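# Shelve the blue carton in the gap among brown cartons

## Task

Lift the blue carton off the desk and stand it in the empty slot within the row of cartons on the wall shelf. It must be upright, lined up with its neighbours and turned end-on as they are (either end may face out). The brown cartons have to finish exactly where and how they stood, neither moved nor rotated. A carton that topples or is left leaning means failure, and the placement only counts if the carton stays put without the robot holding it.

## Robot and tools

ROBOT. TidyBot++: a four-caster mobile base (0.54 m long, 0.50 m wide, 0.38 m tall) carrying one seven-joint arm with a two-finger gripper. The shoulder sits 0.12 m ahead of the base centre, 0.68 m off the floor. Two cameras: base_camera (pinhole, 644x364) and wrist_camera (fisheye, 644x476), which looks along the hand. The arm begins folded with the hand down; folded, it reaches up to 0.08 m beyond the base front, with the elbow up to 1.15 m high.

FRAMES. Base frame: origin on the floor below the base centre, x ahead, y to the left, z up. hand_pose is reported here, as the midpoint between the finger pads; its own z runs out along the fingers and the fingers move along its y. The odometry frame is where the base frame was at the start. base_odometry counts wheel rotation only, so slip shows up as motion and drift of a few cm and several degrees builds up; heading is positive leftward, -3.142 to 3.142. base_tilt is in degrees, positive when leaning forward or right. Trust images over readings.

execute_actions. Argument actions: a list holding one action or nothing (empty returns state and pictures only). An action may contain base, joints, or both, plus optional speeds; all parts start together. base holds exactly one relative move from the base's current measured position: translate_m (metres, forward +, -2 to 2), strafe_m (metres, left +, -2 to 2) or rotate_rad (radians, counter-clockwise from above +, -6.3 to 6.3). joints holds absolute targets in radians keyed by name: joint_1_rad (any angle; turns the arm about vertical, positive is clockwise from above, opposite to heading), joint_2_rad shoulder -2.249 to 2.249, joint_3_rad any angle, joint_4_rad elbow -2.579 to 2.579, joint_5_rad any angle, joint_6_rad wrist -2.099 to 2.099, joint_7_rad any angle (hand down: positive is counter-clockwise from above; at 1.57 the fingers open left/right). gripper_pos is an absolute target from 0 (open) to 1 (closed); finger gap is roughly 85 x (1 - gripper_pos) mm. Free-turning joints go the short way, so send steps under half a turn. speeds caps top speed for that action only: translate_m and strafe_m 0.05 to 0.5 m/s, rotate_rad 0.1 to 1.57 rad/s (defaults are the maxima). Base moves needing over 8.667 s, any action over 15 s, unknown keys or out-of-range values are rejected with no motion. Joints or base left out may keep pushing toward older targets. cameras: list of base_camera, wrist_camera or all; omitted/null means all, [] means none.

wait: seconds 0 to 10; nothing new is commanded and the scene keeps running. zoom_image: camera plus region [x0, y0, x1, y1] in pixels of that camera's latest full picture, at most 504x504. finished_scene: scene = the current scene's number; it is final, and the carton must already be settled on its own.

ARM GEOMETRY. Upper arm 0.42 m, forearm 0.31 m, hand 0.31 m. With joint_1_rad 0, joint_3_rad 3.14, joint_5_rad 0 the arm moves in the x-z plane. Angles from vertical (forward positive): upper = joint_2_rad, forearm = joint_2_rad - joint_4_rad, hand = that minus joint_6_rad. Forward reach from the shoulder is the sum of length x sin(angle); height above it the sum of length x cos(angle). A downward hand reaches at most about 0.94 m high, only near the base. Closed fingertips stick out ~20 mm past the hand point. Joints move up to 1.39 rad/s (1.22 for joints 5 to 7).

RESULT LINES. base_status and joint_status tell how each motion of the last accepted action finished: done; off_target (resting short, maybe still pushing); contact_stop or time_out (target dropped, holding); not_followed (a self-collision check withheld arm targets, shown with joint command not followed and a cause: line; the gripper still acts, and withheld targets may be retried later). A blocked base keeps shoving and may still say done; base contact_stop means something pushed it after arrival. For the gripper at 1, done means it closed on nothing; off_target means it stopped on an object. on_its_own lists uncommanded motion. pictures names the images in order. motor_effort is percent of maximum with the action's peak in brackets; readings carry offsets and noise. Motor temperatures: one value per arm joint. ARM HIT: hard contact with base or arm. MOTOR HOT appears from 60 °C; at 75 °C an OVER-TEMPERATURE FAULT lets the arm sag, and unreached keys report limit_stop_at_motor_heat, so resend them.

ACCURACY. Friction leaves joints slightly off while still reporting done; correct by sending last command + (wanted - read) for all seven. A held load makes the arm sag; never command a joint to its current reading while holding. hand_pose can be 1-2 cm wrong.

AVOID. Dropping or slamming the carton, knocking or shifting brown cartons, hard pushes. Snagging the arm above ~0.8 m while driving can tip the robot; sideways force on a raised hand can lift wheels. Torque sensors over 104.5 N m (joints 1-4) or 51.3 N m (joints 5-7) freeze the arm and gripper for 10 s while the base continues. Holding loads heats motors, even while you think, since the simulation keeps running during replies.

Each tool is called after ">>>" as name([rows], argument=value, ...), one row to a line, values as JSON.

## Session

>>> execute_actions(actions=[])

Scene clock: 0.00 s.
Motor temperatures (°C, as the motors report them): [28 29 28 30 34 31 41]
base_odometry: x=+0.000 y=+0.000 heading=+0.000 (m, m, rad; odometry frame)
base_tilt: forward=+0.2 right=+0.5 (deg)
base_status: not commanded
joint_positions: joint_1_rad=+0.009 joint_2_rad=-0.317 joint_3_rad=+3.090 joint_4_rad=-2.544 joint_5_rad=+0.019 joint_6_rad=-0.860 joint_7_rad=+1.567 gripper_pos=+0.000
joint_status: not commanded
motor_effort: joint_1_rad=-1 joint_2_rad=-2 joint_3_rad=+1 joint_4_rad=+17 joint_5_rad=+1 joint_6_rad=+1 joint_7_rad=-1 (%)
hand_pose: x=+0.2532 y=+0.0006 z=+0.5788 quat_wxyz=(+0.015, +0.999, +0.024, +0.027) (m; base frame)
pictures: base_camera, wrist_camera
Images, in order (width x height): base_camera 644x364, wrist_camera 644x476.

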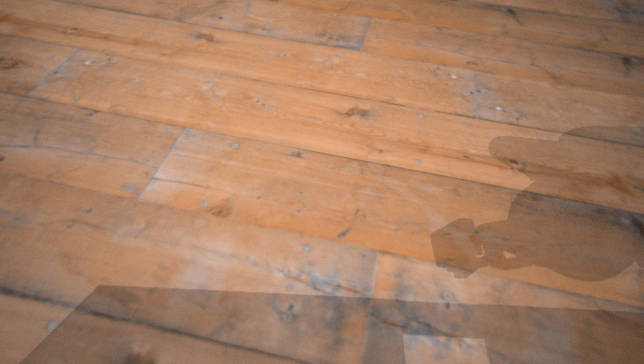

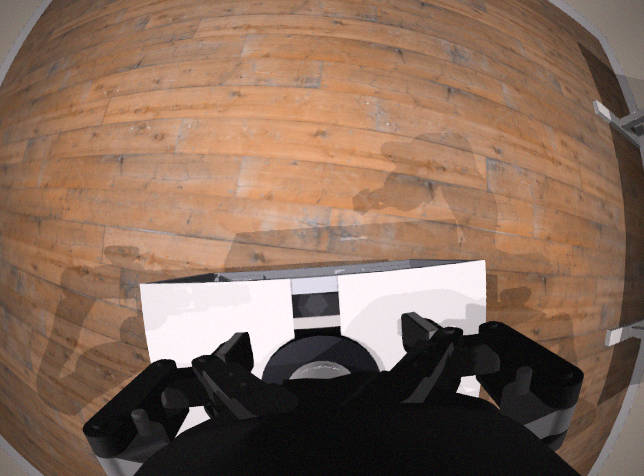

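Raise hand horizontal, turn right.

>>> execute_actions([
  {"base":{"rotate_rad":-1.4},"joints":{"joint_6_rad":0.6,"joint_3_rad":3.14}},
])

Scene clock: 2.23 s.
Motor temperatures (°C, as the motors report them): [28 29 28 30 34 31 41]
base_odometry: x=+0.000 y=+0.000 heading=-1.399 (m, m, rad; odometry frame)
base_tilt: forward=+0.2 right=+0.5 (deg)
base_status: done
joint_positions: joint_1_rad=+0.009 joint_2_rad=-0.317 joint_3_rad=+3.122 joint_4_rad=-2.543 joint_5_rad=+0.019 joint_6_rad=+0.597 joint_7_rad=+1.567 gripper_pos=+0.000
joint_status: all done
motor_effort: joint_1_rad=+0(0) joint_2_rad=-6(7) joint_3_rad=+1(1) joint_4_rad=+20(21) joint_5_rad=+0(1) joint_6_rad=+7(8) joint_7_rad=-1(1) (%)
hand_pose: x=+0.5476 y=+0.0100 z=+0.8719 quat_wxyz=(-0.001, +0.727, +0.014, +0.686) (m; base frame)
pictures: base_camera, wrist_camera
Images, in order (width x height): base_camera 644x364, wrist_camera 644x476.

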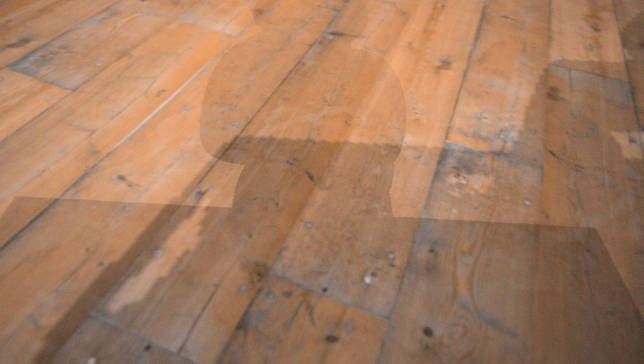

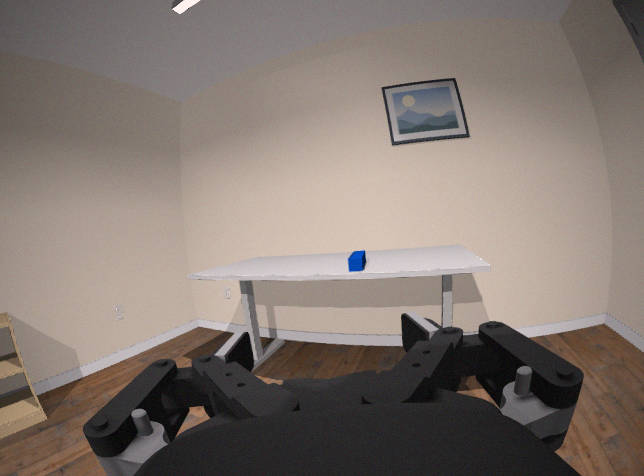

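>>> execute_actions([
  {"base":{"rotate_rad":-2.2}},
])

Scene clock: 4.97 s.
Motor temperatures (°C, as the motors report them): [28 29 28 30 34 31 41]
base_odometry: x=+0.000 y=+0.000 heading=+2.684 (m, m, rad; odometry frame)
base_tilt: forward=+0.2 right=+0.5 (deg)
base_status: done
joint_positions: joint_1_rad=+0.009 joint_2_rad=-0.317 joint_3_rad=+3.123 joint_4_rad=-2.543 joint_5_rad=+0.019 joint_6_rad=+0.597 joint_7_rad=+1.567 gripper_pos=+0.000
joint_status: not commanded
motor_effort: joint_1_rad=-2(1) joint_2_rad=-6(7) joint_3_rad=+0(2) joint_4_rad=+20(20) joint_5_rad=+0(0) joint_6_rad=+8(8) joint_7_rad=-1(1) (%)
hand_pose: x=+0.5477 y=+0.0091 z=+0.8719 quat_wxyz=(+0.000, +0.727, +0.013, +0.686) (m; base frame)
pictures: base_camera, wrist_camera
Images, in order (width x height): base_camera 644x364, wrist_camera 644x476.

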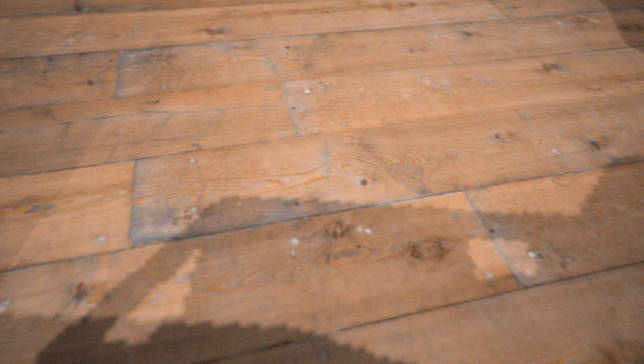

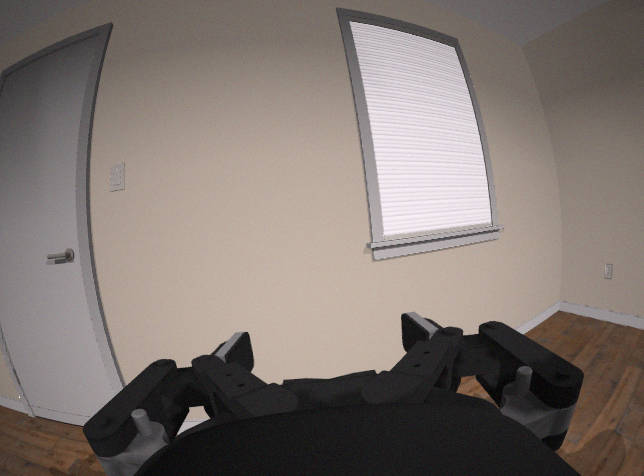

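>>> execute_actions([
  {"base":{"rotate_rad":-2.0}},
])

Scene clock: 7.60 s.
Motor temperatures (°C, as the motors report them): [28 29 28 30 34 31 41]
base_odometry: x=+0.000 y=+0.000 heading=+0.685 (m, m, rad; odometry frame)
base_tilt: forward=+0.2 right=+0.5 (deg)
base_status: done
joint_positions: joint_1_rad=+0.009 joint_2_rad=-0.317 joint_3_rad=+3.124 joint_4_rad=-2.543 joint_5_rad=+0.019 joint_6_rad=+0.597 joint_7_rad=+1.567 gripper_pos=+0.000
joint_status: not commanded
motor_effort: joint_1_rad=-1(0) joint_2_rad=-6(7) joint_3_rad=+0(2) joint_4_rad=+20(20) joint_5_rad=+0(0) joint_6_rad=+8(8) joint_7_rad=-1(1) (%)
hand_pose: x=+0.5477 y=+0.0088 z=+0.8719 quat_wxyz=(+0.000, +0.727, +0.013, +0.686) (m; base frame)
pictures: base_camera, wrist_camera
Images, in order (width x height): base_camera 644x364, wrist_camera 644x476.

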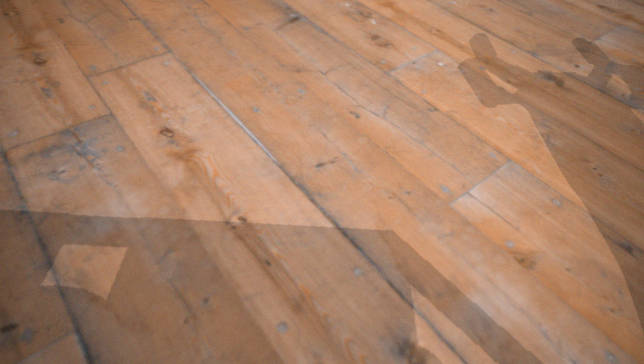

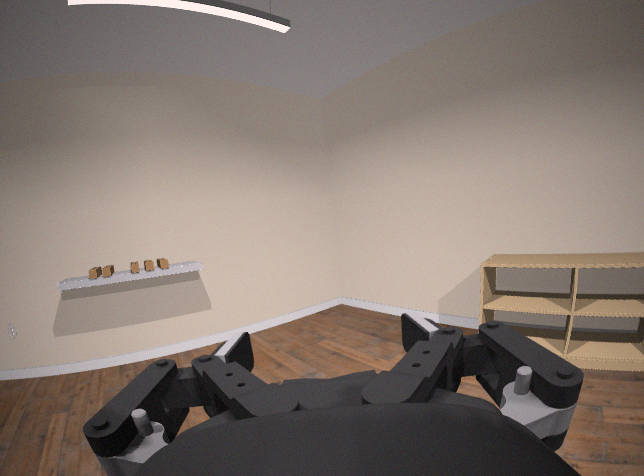

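>>> execute_actions([
  {"base":{"rotate_rad":-2.49}},
], cameras=[])

>>> execute_actions([
  {"base":{"strafe_m":0.38}},
])

>>> execute_actions([
  {"base":{"translate_m":0.4}},
])

Scene clock: 10.60 s.
Motor temperatures (°C, as the motors report them): [28 29 28 30 34 31 41]
base_odometry: x=+0.000 y=+0.000 heading=-1.805 (m, m, rad; odometry frame)
base_tilt: forward=+0.2 right=+0.5 (deg)
base_status: done
joint_positions: joint_1_rad=+0.009 joint_2_rad=-0.317 joint_3_rad=+3.124 joint_4_rad=-2.543 joint_5_rad=+0.019 joint_6_rad=+0.597 joint_7_rad=+1.567 gripper_pos=+0.000
joint_status: not commanded
motor_effort: joint_1_rad=-2(0) joint_2_rad=-6(7) joint_3_rad=+0(2) joint_4_rad=+20(20) joint_5_rad=+1(0) joint_6_rad=+8(7) joint_7_rad=-1(1) (%)
hand_pose: x=+0.5477 y=+0.0086 z=+0.8719 quat_wxyz=(+0.000, +0.727, +0.012, +0.686) (m; base frame)
pictures: none
No camera images: the call's "cameras" was empty. Leave "cameras" out to get every camera's image.

Scene clock: 12.70 s.
Motor temperatures (°C, as the motors report them): [28 29 28 30 34 31 41]
base_odometry: x=+0.370 y=-0.089 heading=-1.805 (m, m, rad; odometry frame)
base_tilt: forward=+0.2 right=+0.5 (deg)
base_status: done
joint_positions: joint_1_rad=+0.009 joint_2_rad=-0.317 joint_3_rad=+3.125 joint_4_rad=-2.543 joint_5_rad=+0.019 joint_6_rad=+0.597 joint_7_rad=+1.567 gripper_pos=+0.000
joint_status: not commanded
motor_effort: joint_1_rad=-2(2) joint_2_rad=-6(6) joint_3_rad=+0(2) joint_4_rad=+21(20) joint_5_rad=+1(0) joint_6_rad=+8(8) joint_7_rad=-1(1) (%)
hand_pose: x=+0.5477 y=+0.0084 z=+0.8719 quat_wxyz=(+0.000, +0.727, +0.012, +0.686) (m; base frame)
pictures: base_camera, wrist_camera
Images, in order (width x height): base_camera 644x364, wrist_camera 644x476.

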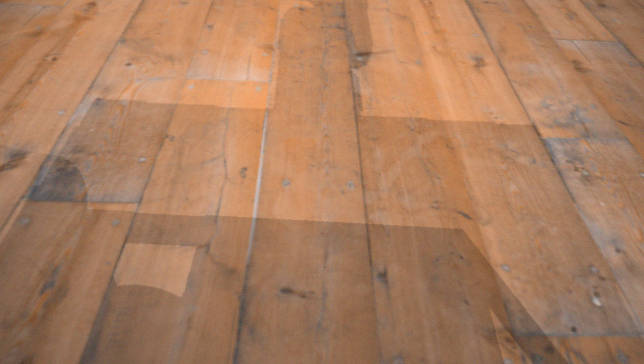

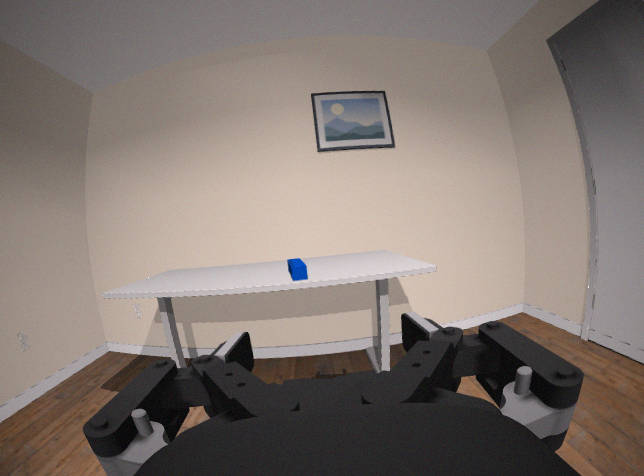

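Scene clock: 14.83 s.
Motor temperatures (°C, as the motors report them): [28 29 28 30 34 31 41]
base_odometry: x=+0.277 y=-0.478 heading=-1.805 (m, m, rad; odometry frame)
base_tilt: forward=+0.2 right=+0.5 (deg)
base_status: done
joint_positions: joint_1_rad=+0.009 joint_2_rad=-0.316 joint_3_rad=+3.125 joint_4_rad=-2.543 joint_5_rad=+0.019 joint_6_rad=+0.597 joint_7_rad=+1.567 gripper_pos=+0.000
joint_status: not commanded
motor_effort: joint_1_rad=-1(1) joint_2_rad=-6(9) joint_3_rad=+0(1) joint_4_rad=+21(21) joint_5_rad=+1(1) joint_6_rad=+8(8) joint_7_rad=-1(1) (%)
hand_pose: x=+0.5478 y=+0.0084 z=+0.8716 quat_wxyz=(+0.000, +0.728, +0.012, +0.686) (m; base frame)
pictures: base_camera, wrist_camera
Images, in order (width x height): base_camera 644x364, wrist_camera 644x476.

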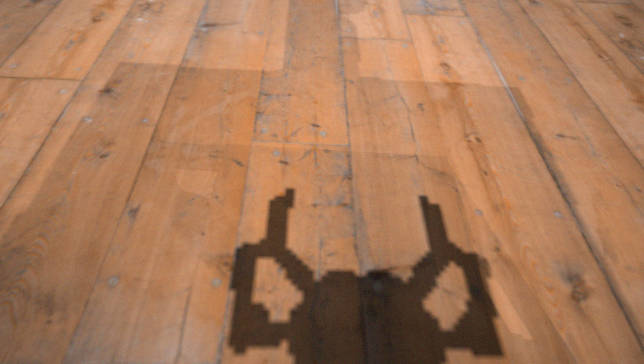

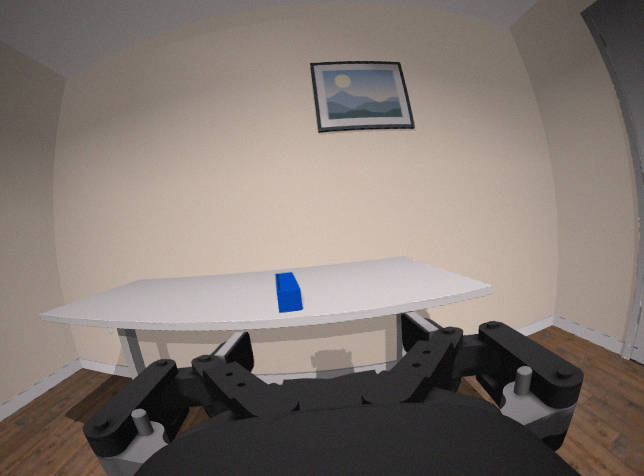

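>>> execute_actions([
  {"base":{"rotate_rad":0.16},"joints":{"joint_6_rad":0.36}},
], cameras=[])

>>> execute_actions([
  {"base":{"strafe_m":-0.1}},
], cameras=["wrist_camera"])

>>> execute_actions([
  {"base":{"translate_m":0.3}},
], cameras=["wrist_camera"])

Scene clock: 16.07 s.
Motor temperatures (°C, as the motors report them): [28 29 28 30 34 31 41]
base_odometry: x=+0.277 y=-0.478 heading=-1.645 (m, m, rad; odometry frame)
base_tilt: forward=+0.2 right=+0.5 (deg)
base_status: done
joint_positions: joint_1_rad=+0.009 joint_2_rad=-0.316 joint_3_rad=+3.125 joint_4_rad=-2.548 joint_5_rad=+0.019 joint_6_rad=+0.366 joint_7_rad=+1.567 gripper_pos=+0.000
joint_status: all done
motor_effort: joint_1_rad=-1(0) joint_2_rad=-6(7) joint_3_rad=+1(1) joint_4_rad=+19(22) joint_5_rad=+1(0) joint_6_rad=+8(9) joint_7_rad=-1(1) (%)
hand_pose: x=+0.5340 y=+0.0067 z=+0.7982 quat_wxyz=(+0.002, +0.803, +0.012, +0.595) (m; base frame)
pictures: none
No camera images: the call's "cameras" was empty. Leave "cameras" out to get every camera's image.

Scene clock: 17.33 s.
Motor temperatures (°C, as the motors report them): [28 29 28 30 34 31 41]
base_odometry: x=+0.177 y=-0.471 heading=-1.644 (m, m, rad; odometry frame)
base_tilt: forward=+0.2 right=+0.5 (deg)
base_status: done
joint_positions: joint_1_rad=+0.009 joint_2_rad=-0.316 joint_3_rad=+3.127 joint_4_rad=-2.548 joint_5_rad=+0.019 joint_6_rad=+0.366 joint_7_rad=+1.567 gripper_pos=+0.000
joint_status: not commanded
motor_effort: joint_1_rad=-1(0) joint_2_rad=-6(8) joint_3_rad=+0(2) joint_4_rad=+20(20) joint_5_rad=+1(0) joint_6_rad=+8(8) joint_7_rad=-1(1) (%)
hand_pose: x=+0.5340 y=+0.0059 z=+0.7982 quat_wxyz=(+0.002, +0.803, +0.011, +0.595) (m; base frame)
pictures: wrist_camera
Images, in order (width x height): wrist_camera 644x476.

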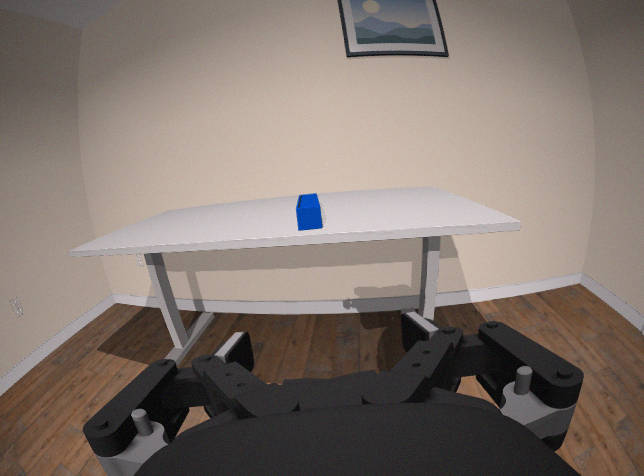

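Scene clock: 19.23 s.
Motor temperatures (°C, as the motors report them): [28 29 28 30 34 31 41]
base_odometry: x=+0.155 y=-0.770 heading=-1.644 (m, m, rad; odometry frame)
base_tilt: forward=+0.2 right=+0.5 (deg)
base_status: done
joint_positions: joint_1_rad=+0.009 joint_2_rad=-0.316 joint_3_rad=+3.127 joint_4_rad=-2.547 joint_5_rad=+0.019 joint_6_rad=+0.366 joint_7_rad=+1.567 gripper_pos=+0.000
joint_status: not commanded
motor_effort: joint_1_rad=-1(1) joint_2_rad=-6(8) joint_3_rad=+0(1) joint_4_rad=+20(20) joint_5_rad=+1(0) joint_6_rad=+7(8) joint_7_rad=-1(1) (%)
hand_pose: x=+0.5343 y=+0.0059 z=+0.7985 quat_wxyz=(+0.002, +0.803, +0.011, +0.596) (m; base frame)
pictures: wrist_camera
Images, in order (width x height): wrist_camera 644x476.

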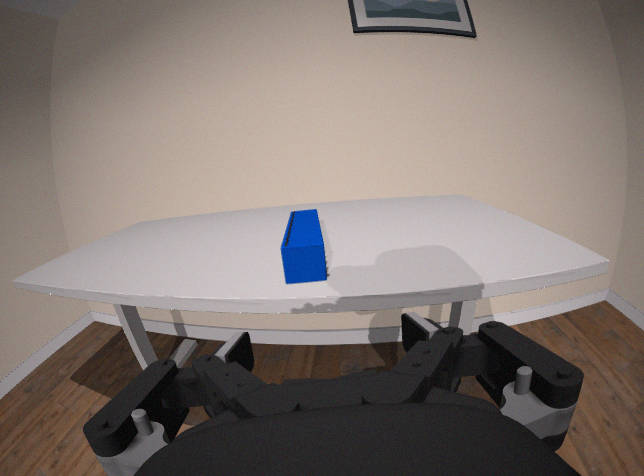

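>>> zoom_image(camera="wrist_camera", region=[240, 190, 380, 300])

Region (240, 190, 380, 300) of wrist_camera's 644x476 image, scaled by 3.600; it fills the top 396 rows of this view, and the rest is white.

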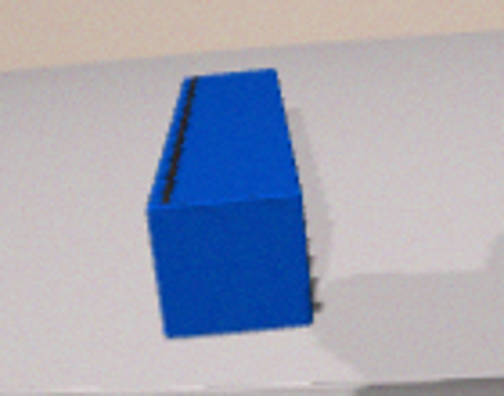

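>>> execute_actions([
  {"base":{"strafe_m":0.017},"joints":{"joint_2_rad":0.22,"joint_4_rad":-2.55,"joint_6_rad":1.14}},
], cameras=["wrist_camera"])

Scene clock: 21.30 s.
Motor temperatures (°C, as the motors report them): [28 29 28 30 34 31 41]
base_odometry: x=+0.172 y=-0.771 heading=-1.645 (m, m, rad; odometry frame)
base_tilt: forward=+0.2 right=+0.5 (deg)
base_status: done
joint_positions: joint_1_rad=+0.009 joint_2_rad=+0.203 joint_3_rad=+3.127 joint_4_rad=-2.547 joint_5_rad=+0.019 joint_6_rad=+1.116 joint_7_rad=+1.567 gripper_pos=+0.000
joint_status: all done
motor_effort: joint_1_rad=-1(2) joint_2_rad=-18(17) joint_3_rad=+0(1) joint_4_rad=+13(21) joint_5_rad=+0(0) joint_6_rad=+8(8) joint_7_rad=-1(1) (%)
hand_pose: x=+0.6343 y=+0.0090 z=+0.7840 quat_wxyz=(-0.007, +0.729, +0.008, +0.684) (m; base frame)
pictures: wrist_camera
Images, in order (width x height): wrist_camera 644x476.

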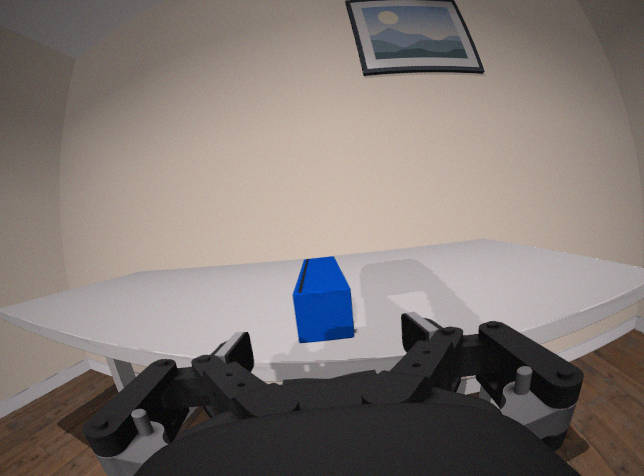

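>>> execute_actions([
  {"base":{"translate_m":0.07},"joints":{"joint_2_rad":0.34,"joint_6_rad":1.26}},
], cameras=["wrist_camera"])

Scene clock: 22.47 s.
Motor temperatures (°C, as the motors report them): [28 29 28 30 34 31 41]
base_odometry: x=+0.167 y=-0.841 heading=-1.644 (m, m, rad; odometry frame)
base_tilt: forward=+0.2 right=+0.5 (deg)
base_status: done
joint_positions: joint_1_rad=+0.009 joint_2_rad=+0.335 joint_3_rad=+3.127 joint_4_rad=-2.547 joint_5_rad=+0.019 joint_6_rad=+1.233 joint_7_rad=+1.567 gripper_pos=+0.000
joint_status: all done
motor_effort: joint_1_rad=-2(2) joint_2_rad=-21(23) joint_3_rad=+0(1) joint_4_rad=+10(14) joint_5_rad=+1(0) joint_6_rad=+8(8) joint_7_rad=-1(1) (%)
hand_pose: x=+0.6482 y=+0.0090 z=+0.7513 quat_wxyz=(-0.009, +0.734, +0.007, +0.679) (m; base frame)
pictures: wrist_camera
Images, in order (width x height): wrist_camera 644x476.

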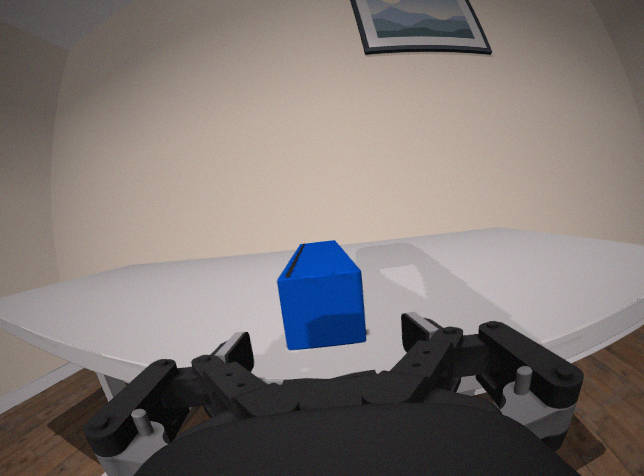

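Distance ≈0.19.

>>> execute_actions([
  {"base":{"translate_m":0.09},"speeds":{"translate_m":0.1}},
], cameras=["wrist_camera"])

>>> execute_actions([
  {"joints":{"gripper_pos":1}},
], cameras=["wrist_camera"])

Scene clock: 24.03 s.
Motor temperatures (°C, as the motors report them): [28 29 28 30 34 31 41]
base_odometry: x=+0.160 y=-0.931 heading=-1.644 (m, m, rad; odometry frame)
base_tilt: forward=+0.2 right=+0.5 (deg)
base_status: done
joint_positions: joint_1_rad=+0.009 joint_2_rad=+0.335 joint_3_rad=+3.127 joint_4_rad=-2.547 joint_5_rad=+0.019 joint_6_rad=+1.234 joint_7_rad=+1.567 gripper_pos=+0.000
joint_status: not commanded
motor_effort: joint_1_rad=-1(1) joint_2_rad=-21(23) joint_3_rad=+0(0) joint_4_rad=+11(11) joint_5_rad=+0(0) joint_6_rad=+8(9) joint_7_rad=-1(1) (%)
hand_pose: x=+0.6480 y=+0.0090 z=+0.7515 quat_wxyz=(-0.009, +0.734, +0.007, +0.679) (m; base frame)
pictures: wrist_camera
Images, in order (width x height): wrist_camera 644x476.

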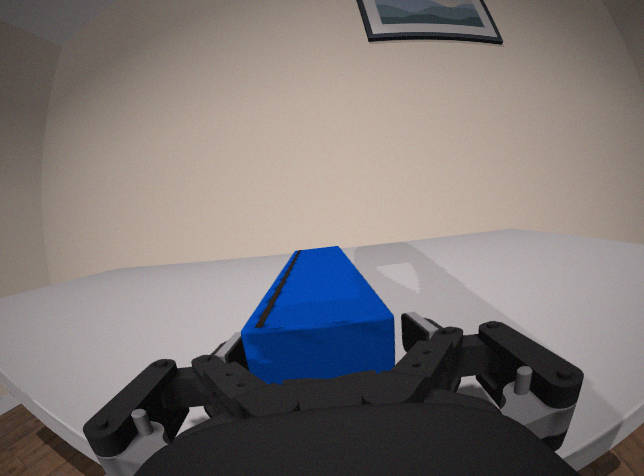

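Scene clock: 25.13 s.
Motor temperatures (°C, as the motors report them): [28 29 28 30 34 31 41]
base_odometry: x=+0.160 y=-0.931 heading=-1.644 (m, m, rad; odometry frame)
base_tilt: forward=+0.2 right=+0.5 (deg)
base_status: not commanded
joint_positions: joint_1_rad=+0.009 joint_2_rad=+0.335 joint_3_rad=+3.127 joint_4_rad=-2.547 joint_5_rad=+0.019 joint_6_rad=+1.234 joint_7_rad=+1.567 gripper_pos=+0.348
joint_status: gripper_pos off_target (ended at +0.348, target +1.000)
motor_effort: joint_1_rad=-1(0) joint_2_rad=-21(21) joint_3_rad=+0(0) joint_4_rad=+11(11) joint_5_rad=+1(0) joint_6_rad=+8(8) joint_7_rad=-1(1) (%)
hand_pose: x=+0.6480 y=+0.0090 z=+0.7516 quat_wxyz=(-0.009, +0.734, +0.007, +0.679) (m; base frame)
pictures: wrist_camera
Images, in order (width x height): wrist_camera 644x476.

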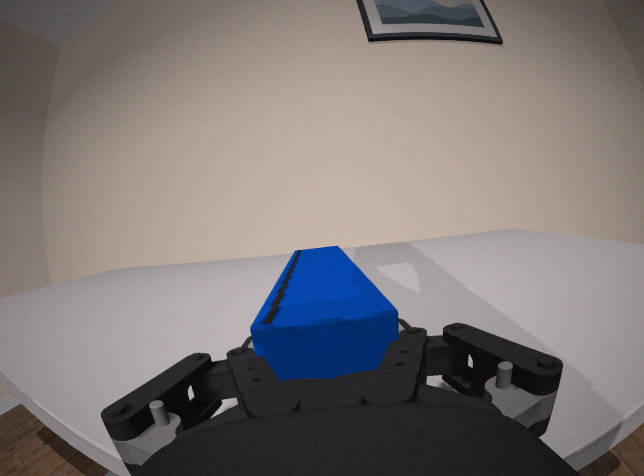

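>>> execute_actions([
  {"joints":{"joint_2_rad":0.15,"joint_6_rad":1.09}},
], cameras=["wrist_camera"])

>>> execute_actions([
  {"base":{"translate_m":-0.9}},
], cameras=[])

>>> execute_actions([
  {"base":{"rotate_rad":2.99},"speeds":{"rotate_rad":1.0}},
])

>>> execute_actions([
  {"base":{"translate_m":0.7}},
])

Scene clock: 26.40 s.
Motor temperatures (°C, as the motors report them): [28 29 28 30 34 31 41]
base_odometry: x=+0.160 y=-0.931 heading=-1.644 (m, m, rad; odometry frame)
base_tilt: forward=+0.2 right=+0.5 (deg)
base_status: not commanded
joint_positions: joint_1_rad=+0.009 joint_2_rad=+0.167 joint_3_rad=+3.127 joint_4_rad=-2.547 joint_5_rad=+0.019 joint_6_rad=+1.112 joint_7_rad=+1.567 gripper_pos=+0.348
joint_status: all done
motor_effort: joint_1_rad=-1(1) joint_2_rad=-18(23) joint_3_rad=+0(0) joint_4_rad=+14(14) joint_5_rad=+1(0) joint_6_rad=+9(9) joint_7_rad=-1(1) (%)
hand_pose: x=+0.6301 y=+0.0090 z=+0.8010 quat_wxyz=(-0.007, +0.718, +0.009, +0.696) (m; base frame)
pictures: wrist_camera
Images, in order (width x height): wrist_camera 644x476.

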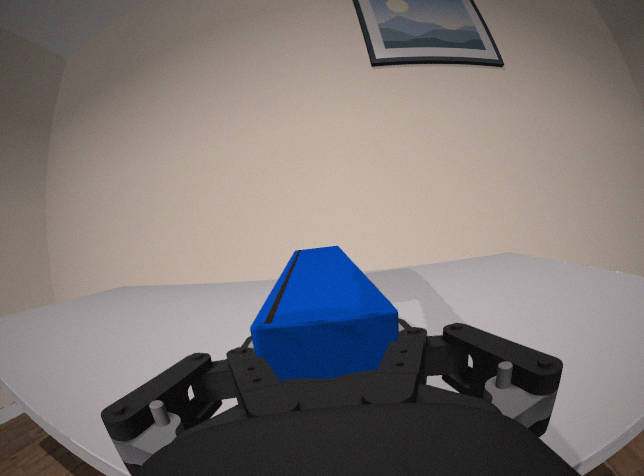

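Scene clock: 29.70 s.
Motor temperatures (°C, as the motors report them): [28 29 28 30 34 31 41]
base_odometry: x=+0.226 y=-0.033 heading=-1.644 (m, m, rad; odometry frame)
base_tilt: forward=+0.2 right=+0.5 (deg)
base_status: done
joint_positions: joint_1_rad=+0.009 joint_2_rad=+0.164 joint_3_rad=+3.127 joint_4_rad=-2.550 joint_5_rad=+0.019 joint_6_rad=+1.110 joint_7_rad=+1.567 gripper_pos=+0.348
joint_status: not commanded
motor_effort: joint_1_rad=-1(3) joint_2_rad=-18(21) joint_3_rad=+0(2) joint_4_rad=+14(16) joint_5_rad=+0(1) joint_6_rad=+8(9) joint_7_rad=-1(1) (%)
hand_pose: x=+0.6290 y=+0.0090 z=+0.8007 quat_wxyz=(-0.007, +0.719, +0.009, +0.695) (m; base frame)
pictures: none
No camera images: the call's "cameras" was empty. Leave "cameras" out to get every camera's image.

Scene clock: 33.60 s.
Motor temperatures (°C, as the motors report them): [28 29 28 30 34 31 41]
base_odometry: x=+0.226 y=-0.033 heading=+1.346 (m, m, rad; odometry frame)
base_tilt: forward=+0.2 right=+0.5 (deg)
base_status: done
joint_positions: joint_1_rad=+0.009 joint_2_rad=+0.164 joint_3_rad=+3.127 joint_4_rad=-2.550 joint_5_rad=+0.019 joint_6_rad=+1.110 joint_7_rad=+1.567 gripper_pos=+0.348
joint_status: not commanded
motor_effort: joint_1_rad=-1(1) joint_2_rad=-18(19) joint_3_rad=+0(2) joint_4_rad=+14(15) joint_5_rad=+1(0) joint_6_rad=+9(9) joint_7_rad=-1(1) (%)
hand_pose: x=+0.6290 y=+0.0087 z=+0.8007 quat_wxyz=(-0.007, +0.719, +0.008, +0.695) (m; base frame)
pictures: base_camera, wrist_camera
Images, in order (width x height): base_camera 644x364, wrist_camera 644x476.

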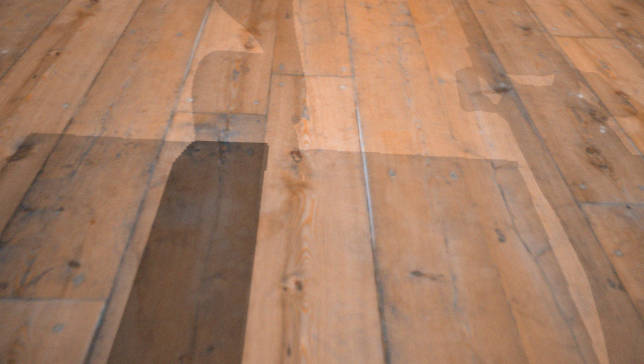

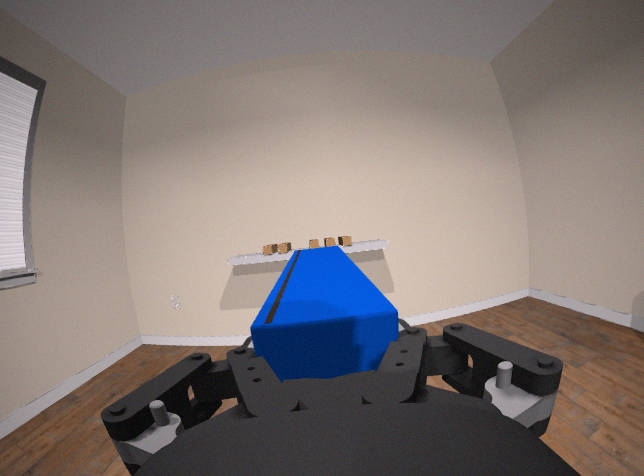

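Scene clock: 36.37 s.
Motor temperatures (°C, as the motors report them): [28 29 28 30 34 31 41]
base_odometry: x=+0.381 y=+0.649 heading=+1.347 (m, m, rad; odometry frame)
base_tilt: forward=+0.2 right=+0.5 (deg)
base_status: done
joint_positions: joint_1_rad=+0.009 joint_2_rad=+0.164 joint_3_rad=+3.127 joint_4_rad=-2.550 joint_5_rad=+0.019 joint_6_rad=+1.110 joint_7_rad=+1.567 gripper_pos=+0.348
joint_status: not commanded
motor_effort: joint_1_rad=-1(1) joint_2_rad=-17(20) joint_3_rad=+0(1) joint_4_rad=+14(15) joint_5_rad=+0(0) joint_6_rad=+8(9) joint_7_rad=-1(1) (%)
hand_pose: x=+0.6288 y=+0.0087 z=+0.8006 quat_wxyz=(-0.007, +0.719, +0.008, +0.695) (m; base frame)
pictures: base_camera, wrist_camera
Images, in order (width x height): base_camera 644x364, wrist_camera 644x476.

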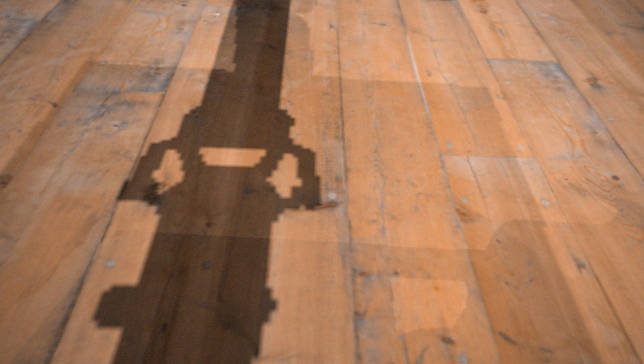

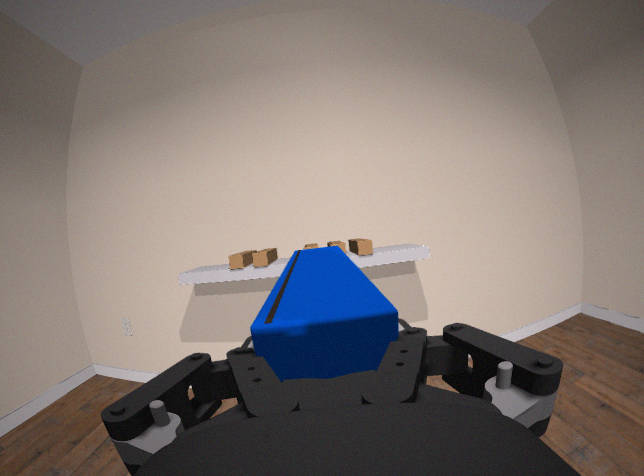

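>>> execute_actions([
  {"base":{"rotate_rad":0.03},"joints":{"joint_6_rad":1.045}},
], cameras=[])

>>> execute_actions([
  {"base":{"strafe_m":0.09}},
])

>>> execute_actions([
  {"base":{"translate_m":0.6}},
])

Scene clock: 37.10 s.
Motor temperatures (°C, as the motors report them): [28 29 28 30 34 31 41]
base_odometry: x=+0.381 y=+0.649 heading=+1.377 (m, m, rad; odometry frame)
base_tilt: forward=+0.2 right=+0.5 (deg)
base_status: done
joint_positions: joint_1_rad=+0.009 joint_2_rad=+0.164 joint_3_rad=+3.127 joint_4_rad=-2.550 joint_5_rad=+0.019 joint_6_rad=+1.061 joint_7_rad=+1.567 gripper_pos=+0.348
joint_status: all done
motor_effort: joint_1_rad=-1(1) joint_2_rad=-18(19) joint_3_rad=+0(2) joint_4_rad=+15(15) joint_5_rad=+1(1) joint_6_rad=+8(9) joint_7_rad=-1(1) (%)
hand_pose: x=+0.6280 y=+0.0086 z=+0.7856 quat_wxyz=(-0.007, +0.735, +0.009, +0.678) (m; base frame)
pictures: none
No camera images: the call's "cameras" was empty. Leave "cameras" out to get every camera's image.

Scene clock: 38.30 s.
Motor temperatures (°C, as the motors report them): [28 29 28 30 34 31 41]
base_odometry: x=+0.293 y=+0.667 heading=+1.376 (m, m, rad; odometry frame)
base_tilt: forward=+0.2 right=+0.5 (deg)
base_status: done
joint_positions: joint_1_rad=+0.009 joint_2_rad=+0.164 joint_3_rad=+3.127 joint_4_rad=-2.550 joint_5_rad=+0.019 joint_6_rad=+1.061 joint_7_rad=+1.567 gripper_pos=+0.348
joint_status: not commanded
motor_effort: joint_1_rad=-1(3) joint_2_rad=-18(19) joint_3_rad=-1(2) joint_4_rad=+14(14) joint_5_rad=+1(1) joint_6_rad=+8(9) joint_7_rad=-1(1) (%)
hand_pose: x=+0.6280 y=+0.0086 z=+0.7856 quat_wxyz=(-0.007, +0.735, +0.009, +0.678) (m; base frame)
pictures: base_camera, wrist_camera
Images, in order (width x height): base_camera 644x364, wrist_camera 644x476.

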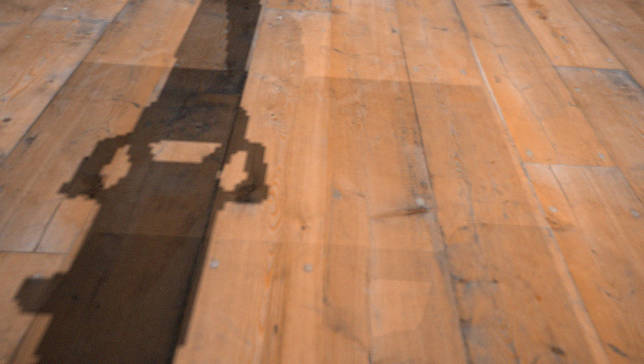

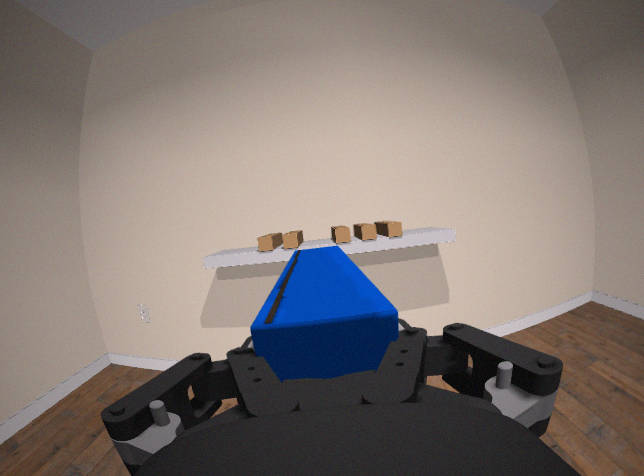

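Scene clock: 40.87 s.
Motor temperatures (°C, as the motors report them): [28 29 28 30 34 31 41]
base_odometry: x=+0.408 y=+1.256 heading=+1.377 (m, m, rad; odometry frame)
base_tilt: forward=+0.2 right=+0.5 (deg)
base_status: done
joint_positions: joint_1_rad=+0.009 joint_2_rad=+0.163 joint_3_rad=+3.127 joint_4_rad=-2.551 joint_5_rad=+0.019 joint_6_rad=+1.061 joint_7_rad=+1.567 gripper_pos=+0.348
joint_status: not commanded
motor_effort: joint_1_rad=-1(3) joint_2_rad=-18(20) joint_3_rad=+0(1) joint_4_rad=+13(16) joint_5_rad=+1(0) joint_6_rad=+9(9) joint_7_rad=-1(1) (%)
hand_pose: x=+0.6278 y=+0.0086 z=+0.7857 quat_wxyz=(-0.007, +0.735, +0.009, +0.678) (m; base frame)
pictures: base_camera, wrist_camera
Images, in order (width x height): base_camera 644x364, wrist_camera 644x476.

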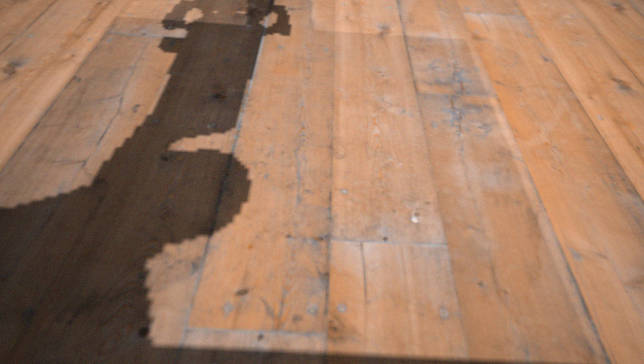

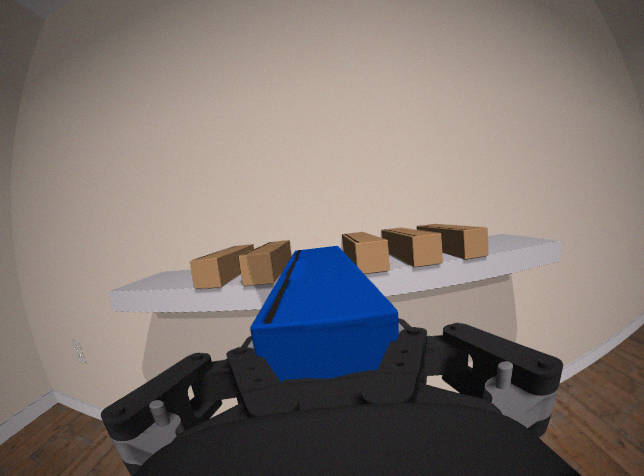

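>>> execute_actions([
  {"base":{"translate_m":0.3},"speeds":{"translate_m":0.25}},
], cameras=["wrist_camera"])

Scene clock: 43.03 s.
Motor temperatures (°C, as the motors report them): [28 29 28 30 34 31 41]
base_odometry: x=+0.466 y=+1.550 heading=+1.377 (m, m, rad; odometry frame)
base_tilt: forward=+0.2 right=+0.5 (deg)
base_status: done
joint_positions: joint_1_rad=+0.009 joint_2_rad=+0.163 joint_3_rad=+3.127 joint_4_rad=-2.551 joint_5_rad=+0.019 joint_6_rad=+1.061 joint_7_rad=+1.567 gripper_pos=+0.348
joint_status: not commanded
motor_effort: joint_1_rad=-2(1) joint_2_rad=-17(20) joint_3_rad=+0(0) joint_4_rad=+14(16) joint_5_rad=+0(0) joint_6_rad=+9(8) joint_7_rad=-1(1) (%)
hand_pose: x=+0.6276 y=+0.0086 z=+0.7857 quat_wxyz=(-0.007, +0.735, +0.009, +0.678) (m; base frame)
pictures: wrist_camera
Images, in order (width x height): wrist_camera 644x476.

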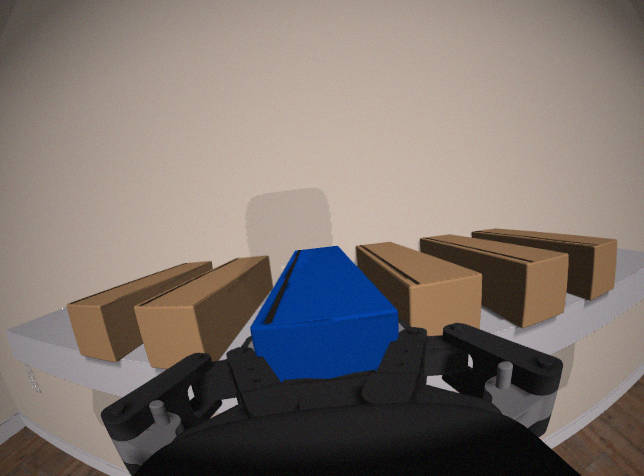

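>>> execute_actions([
  {"base":{"strafe_m":0.013}},
], cameras=[])

>>> execute_actions([
  {"base":{"translate_m":0.07},"joints":{"joint_2_rad":0.24,"joint_6_rad":1.155},"speeds":{"translate_m":0.1}},
], cameras=["wrist_camera"])

Scene clock: 43.93 s.
Motor temperatures (°C, as the motors report them): [28 29 28 30 34 31 41]
base_odometry: x=+0.453 y=+1.553 heading=+1.377 (m, m, rad; odometry frame)
base_tilt: forward=+0.2 right=+0.5 (deg)
base_status: done
joint_positions: joint_1_rad=+0.009 joint_2_rad=+0.163 joint_3_rad=+3.128 joint_4_rad=-2.551 joint_5_rad=+0.019 joint_6_rad=+1.061 joint_7_rad=+1.567 gripper_pos=+0.348
joint_status: not commanded
motor_effort: joint_1_rad=-2(4) joint_2_rad=-18(19) joint_3_rad=-1(2) joint_4_rad=+14(15) joint_5_rad=+1(2) joint_6_rad=+9(8) joint_7_rad=-1(1) (%)
hand_pose: x=+0.6276 y=+0.0085 z=+0.7857 quat_wxyz=(-0.007, +0.735, +0.009, +0.678) (m; base frame)
pictures: none
No camera images: the call's "cameras" was empty. Leave "cameras" out to get every camera's image.

Scene clock: 45.27 s.
Motor temperatures (°C, as the motors report them): [28 29 28 30 34 31 41]
base_odometry: x=+0.467 y=+1.622 heading=+1.377 (m, m, rad; odometry frame)
base_tilt: forward=+0.2 right=+0.5 (deg)
base_status: done
joint_positions: joint_1_rad=+0.009 joint_2_rad=+0.226 joint_3_rad=+3.128 joint_4_rad=-2.563 joint_5_rad=+0.019 joint_6_rad=+1.142 joint_7_rad=+1.567 gripper_pos=+0.348
joint_status: all done
motor_effort: joint_1_rad=-1(1) joint_2_rad=-17(21) joint_3_rad=+0(2) joint_4_rad=+15(26) joint_5_rad=+1(0) joint_6_rad=+7(10) joint_7_rad=-1(0) (%)
hand_pose: x=+0.6320 y=+0.0086 z=+0.7735 quat_wxyz=(-0.008, +0.733, +0.008, +0.680) (m; base frame)
pictures: wrist_camera
Images, in order (width x height): wrist_camera 644x476.

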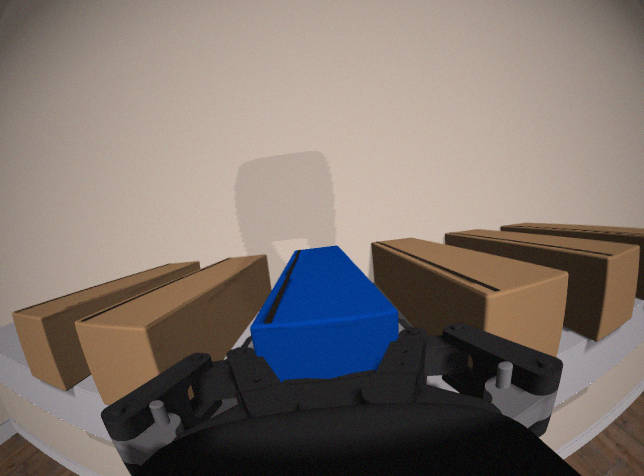

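>>> execute_actions([
  {"base":{"translate_m":0.015},"speeds":{"translate_m":0.05}},
], cameras=["wrist_camera"])

>>> execute_actions([
  {"joints":{"gripper_pos":0.15}},
], cameras=[])

>>> execute_actions([
  {"base":{"translate_m":-0.12},"speeds":{"translate_m":0.15}},
], cameras=["wrist_camera"])

Scene clock: 47.50 s.
Motor temperatures (°C, as the motors report them): [28 29 28 30 34 31 41]
base_odometry: x=+0.469 y=+1.633 heading=+1.376 (m, m, rad; odometry frame)
base_tilt: forward=+0.2 right=+0.5 (deg)
base_status: translate_m time_out (by the wheels' count: +0.012 of +0.015)
joint_positions: joint_1_rad=+0.010 joint_2_rad=+0.194 joint_3_rad=+3.128 joint_4_rad=-2.576 joint_5_rad=+0.018 joint_6_rad=+1.113 joint_7_rad=+1.567 gripper_pos=+0.348
joint_status: not commanded
motor_effort: joint_1_rad=-2(4) joint_2_rad=-9(17) joint_3_rad=+0(2) joint_4_rad=+17(25) joint_5_rad=+2(5) joint_6_rad=+13(20) joint_7_rad=-1(0) (%)
hand_pose: x=+0.6240 y=+0.0081 z=+0.7751 quat_wxyz=(-0.007, +0.737, +0.008, +0.676) (m; base frame)
pictures: wrist_camera
Images, in order (width x height): wrist_camera 644x476.

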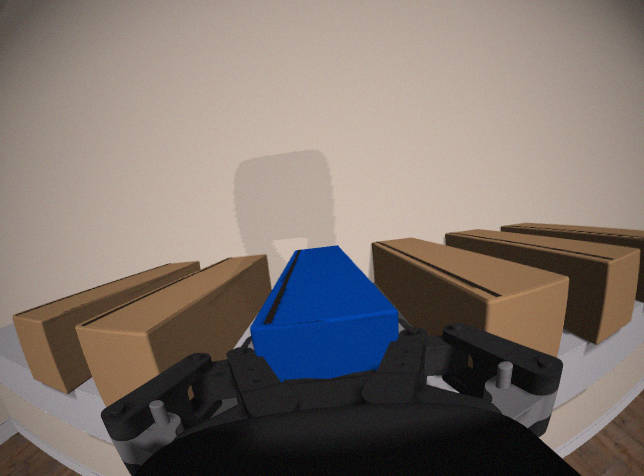

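not run: a stop came earlier in this reply.

not run: a stop came earlier in this reply.

Gripper body hits the shelf edge, likely. Release and push instead.

>>> execute_actions([
  {"base":{"translate_m":-0.015},"joints":{"gripper_pos":0.15}},
], cameras=[])

>>> execute_actions([
  {"base":{"translate_m":-0.1},"speeds":{"translate_m":0.15}},
], cameras=["wrist_camera"])

Scene clock: 48.63 s.
Motor temperatures (°C, as the motors report them): [28 29 28 30 34 31 41]
base_odometry: x=+0.466 y=+1.618 heading=+1.376 (m, m, rad; odometry frame)
base_tilt: forward=+0.2 right=+0.5 (deg)
base_status: done
joint_positions: joint_1_rad=+0.010 joint_2_rad=+0.229 joint_3_rad=+3.128 joint_4_rad=-2.552 joint_5_rad=+0.018 joint_6_rad=+1.133 joint_7_rad=+1.567 gripper_pos=+0.150
joint_status: all done
motor_effort: joint_1_rad=-1(2) joint_2_rad=-19(19) joint_3_rad=+0(1) joint_4_rad=+13(18) joint_5_rad=+1(1) joint_6_rad=+8(12) joint_7_rad=-1(0) (%)
hand_pose: x=+0.6355 y=+0.0081 z=+0.7735 quat_wxyz=(-0.007, +0.734, +0.007, +0.679) (m; base frame)
pictures: none
No camera images: the call's "cameras" was empty. Leave "cameras" out to get every camera's image.

Scene clock: 49.97 s.
Motor temperatures (°C, as the motors report them): [28 29 28 30 34 31 41]
base_odometry: x=+0.446 y=+1.520 heading=+1.376 (m, m, rad; odometry frame)
base_tilt: forward=+0.2 right=+0.5 (deg)
base_status: done
joint_positions: joint_1_rad=+0.010 joint_2_rad=+0.229 joint_3_rad=+3.128 joint_4_rad=-2.552 joint_5_rad=+0.018 joint_6_rad=+1.133 joint_7_rad=+1.567 gripper_pos=+0.150
joint_status: not commanded
motor_effort: joint_1_rad=-1(2) joint_2_rad=-19(21) joint_3_rad=+0(1) joint_4_rad=+12(13) joint_5_rad=+1(1) joint_6_rad=+7(8) joint_7_rad=-1(1) (%)
hand_pose: x=+0.6356 y=+0.0081 z=+0.7734 quat_wxyz=(-0.007, +0.734, +0.007, +0.679) (m; base frame)
pictures: wrist_camera
Images, in order (width x height): wrist_camera 644x476.

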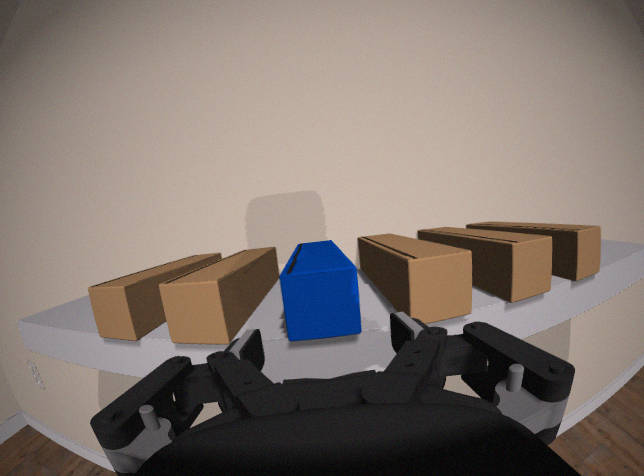

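>>> execute_actions([
  {"base":{"translate_m":0.06},"joints":{"gripper_pos":0.7},"speeds":{"translate_m":0.05}},
], cameras=["wrist_camera"])

>>> execute_actions([
  {"base":{"translate_m":-0.06},"joints":{"gripper_pos":0.15}},
], cameras=["wrist_camera"])

Scene clock: 51.73 s.
Motor temperatures (°C, as the motors report them): [28 29 28 30 34 31 41]
base_odometry: x=+0.458 y=+1.579 heading=+1.376 (m, m, rad; odometry frame)
base_tilt: forward=+0.2 right=+0.5 (deg)
base_status: done
joint_positions: joint_1_rad=+0.010 joint_2_rad=+0.219 joint_3_rad=+3.128 joint_4_rad=-2.575 joint_5_rad=+0.018 joint_6_rad=+1.144 joint_7_rad=+1.567 gripper_pos=+0.700
joint_status: all done
motor_effort: joint_1_rad=+1(1) joint_2_rad=-15(19) joint_3_rad=+1(2) joint_4_rad=+18(22) joint_5_rad=+0(1) joint_6_rad=+7(9) joint_7_rad=-1(1) (%)
hand_pose: x=+0.6277 y=+0.0082 z=+0.7729 quat_wxyz=(-0.007, +0.734, +0.007, +0.679) (m; base frame)
pictures: wrist_camera
Images, in order (width x height): wrist_camera 644x476.

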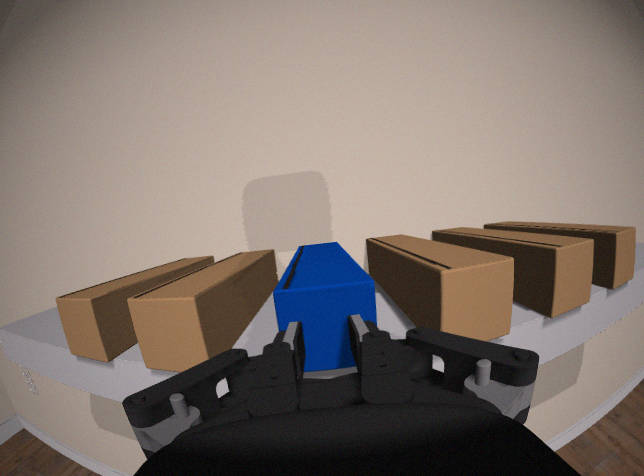

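Scene clock: 52.77 s.
Motor temperatures (°C, as the motors report them): [28 29 28 30 34 31 41]
base_odometry: x=+0.446 y=+1.520 heading=+1.376 (m, m, rad; odometry frame)
base_tilt: forward=+0.2 right=+0.5 (deg)
base_status: done
joint_positions: joint_1_rad=+0.010 joint_2_rad=+0.231 joint_3_rad=+3.128 joint_4_rad=-2.551 joint_5_rad=+0.018 joint_6_rad=+1.144 joint_7_rad=+1.567 gripper_pos=+0.150
joint_status: all done
motor_effort: joint_1_rad=-2(2) joint_2_rad=-19(20) joint_3_rad=+0(1) joint_4_rad=+11(16) joint_5_rad=+0(0) joint_6_rad=+8(8) joint_7_rad=-1(1) (%)
hand_pose: x=+0.6362 y=+0.0082 z=+0.7762 quat_wxyz=(-0.007, +0.730, +0.007, +0.683) (m; base frame)
pictures: wrist_camera
Images, in order (width x height): wrist_camera 644x476.

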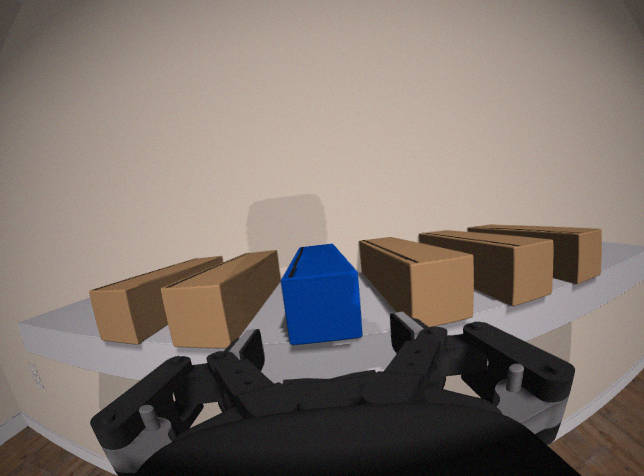

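It's against the wall already.

>>> finished_scene(scene=1)

The scene is finished: the task was done.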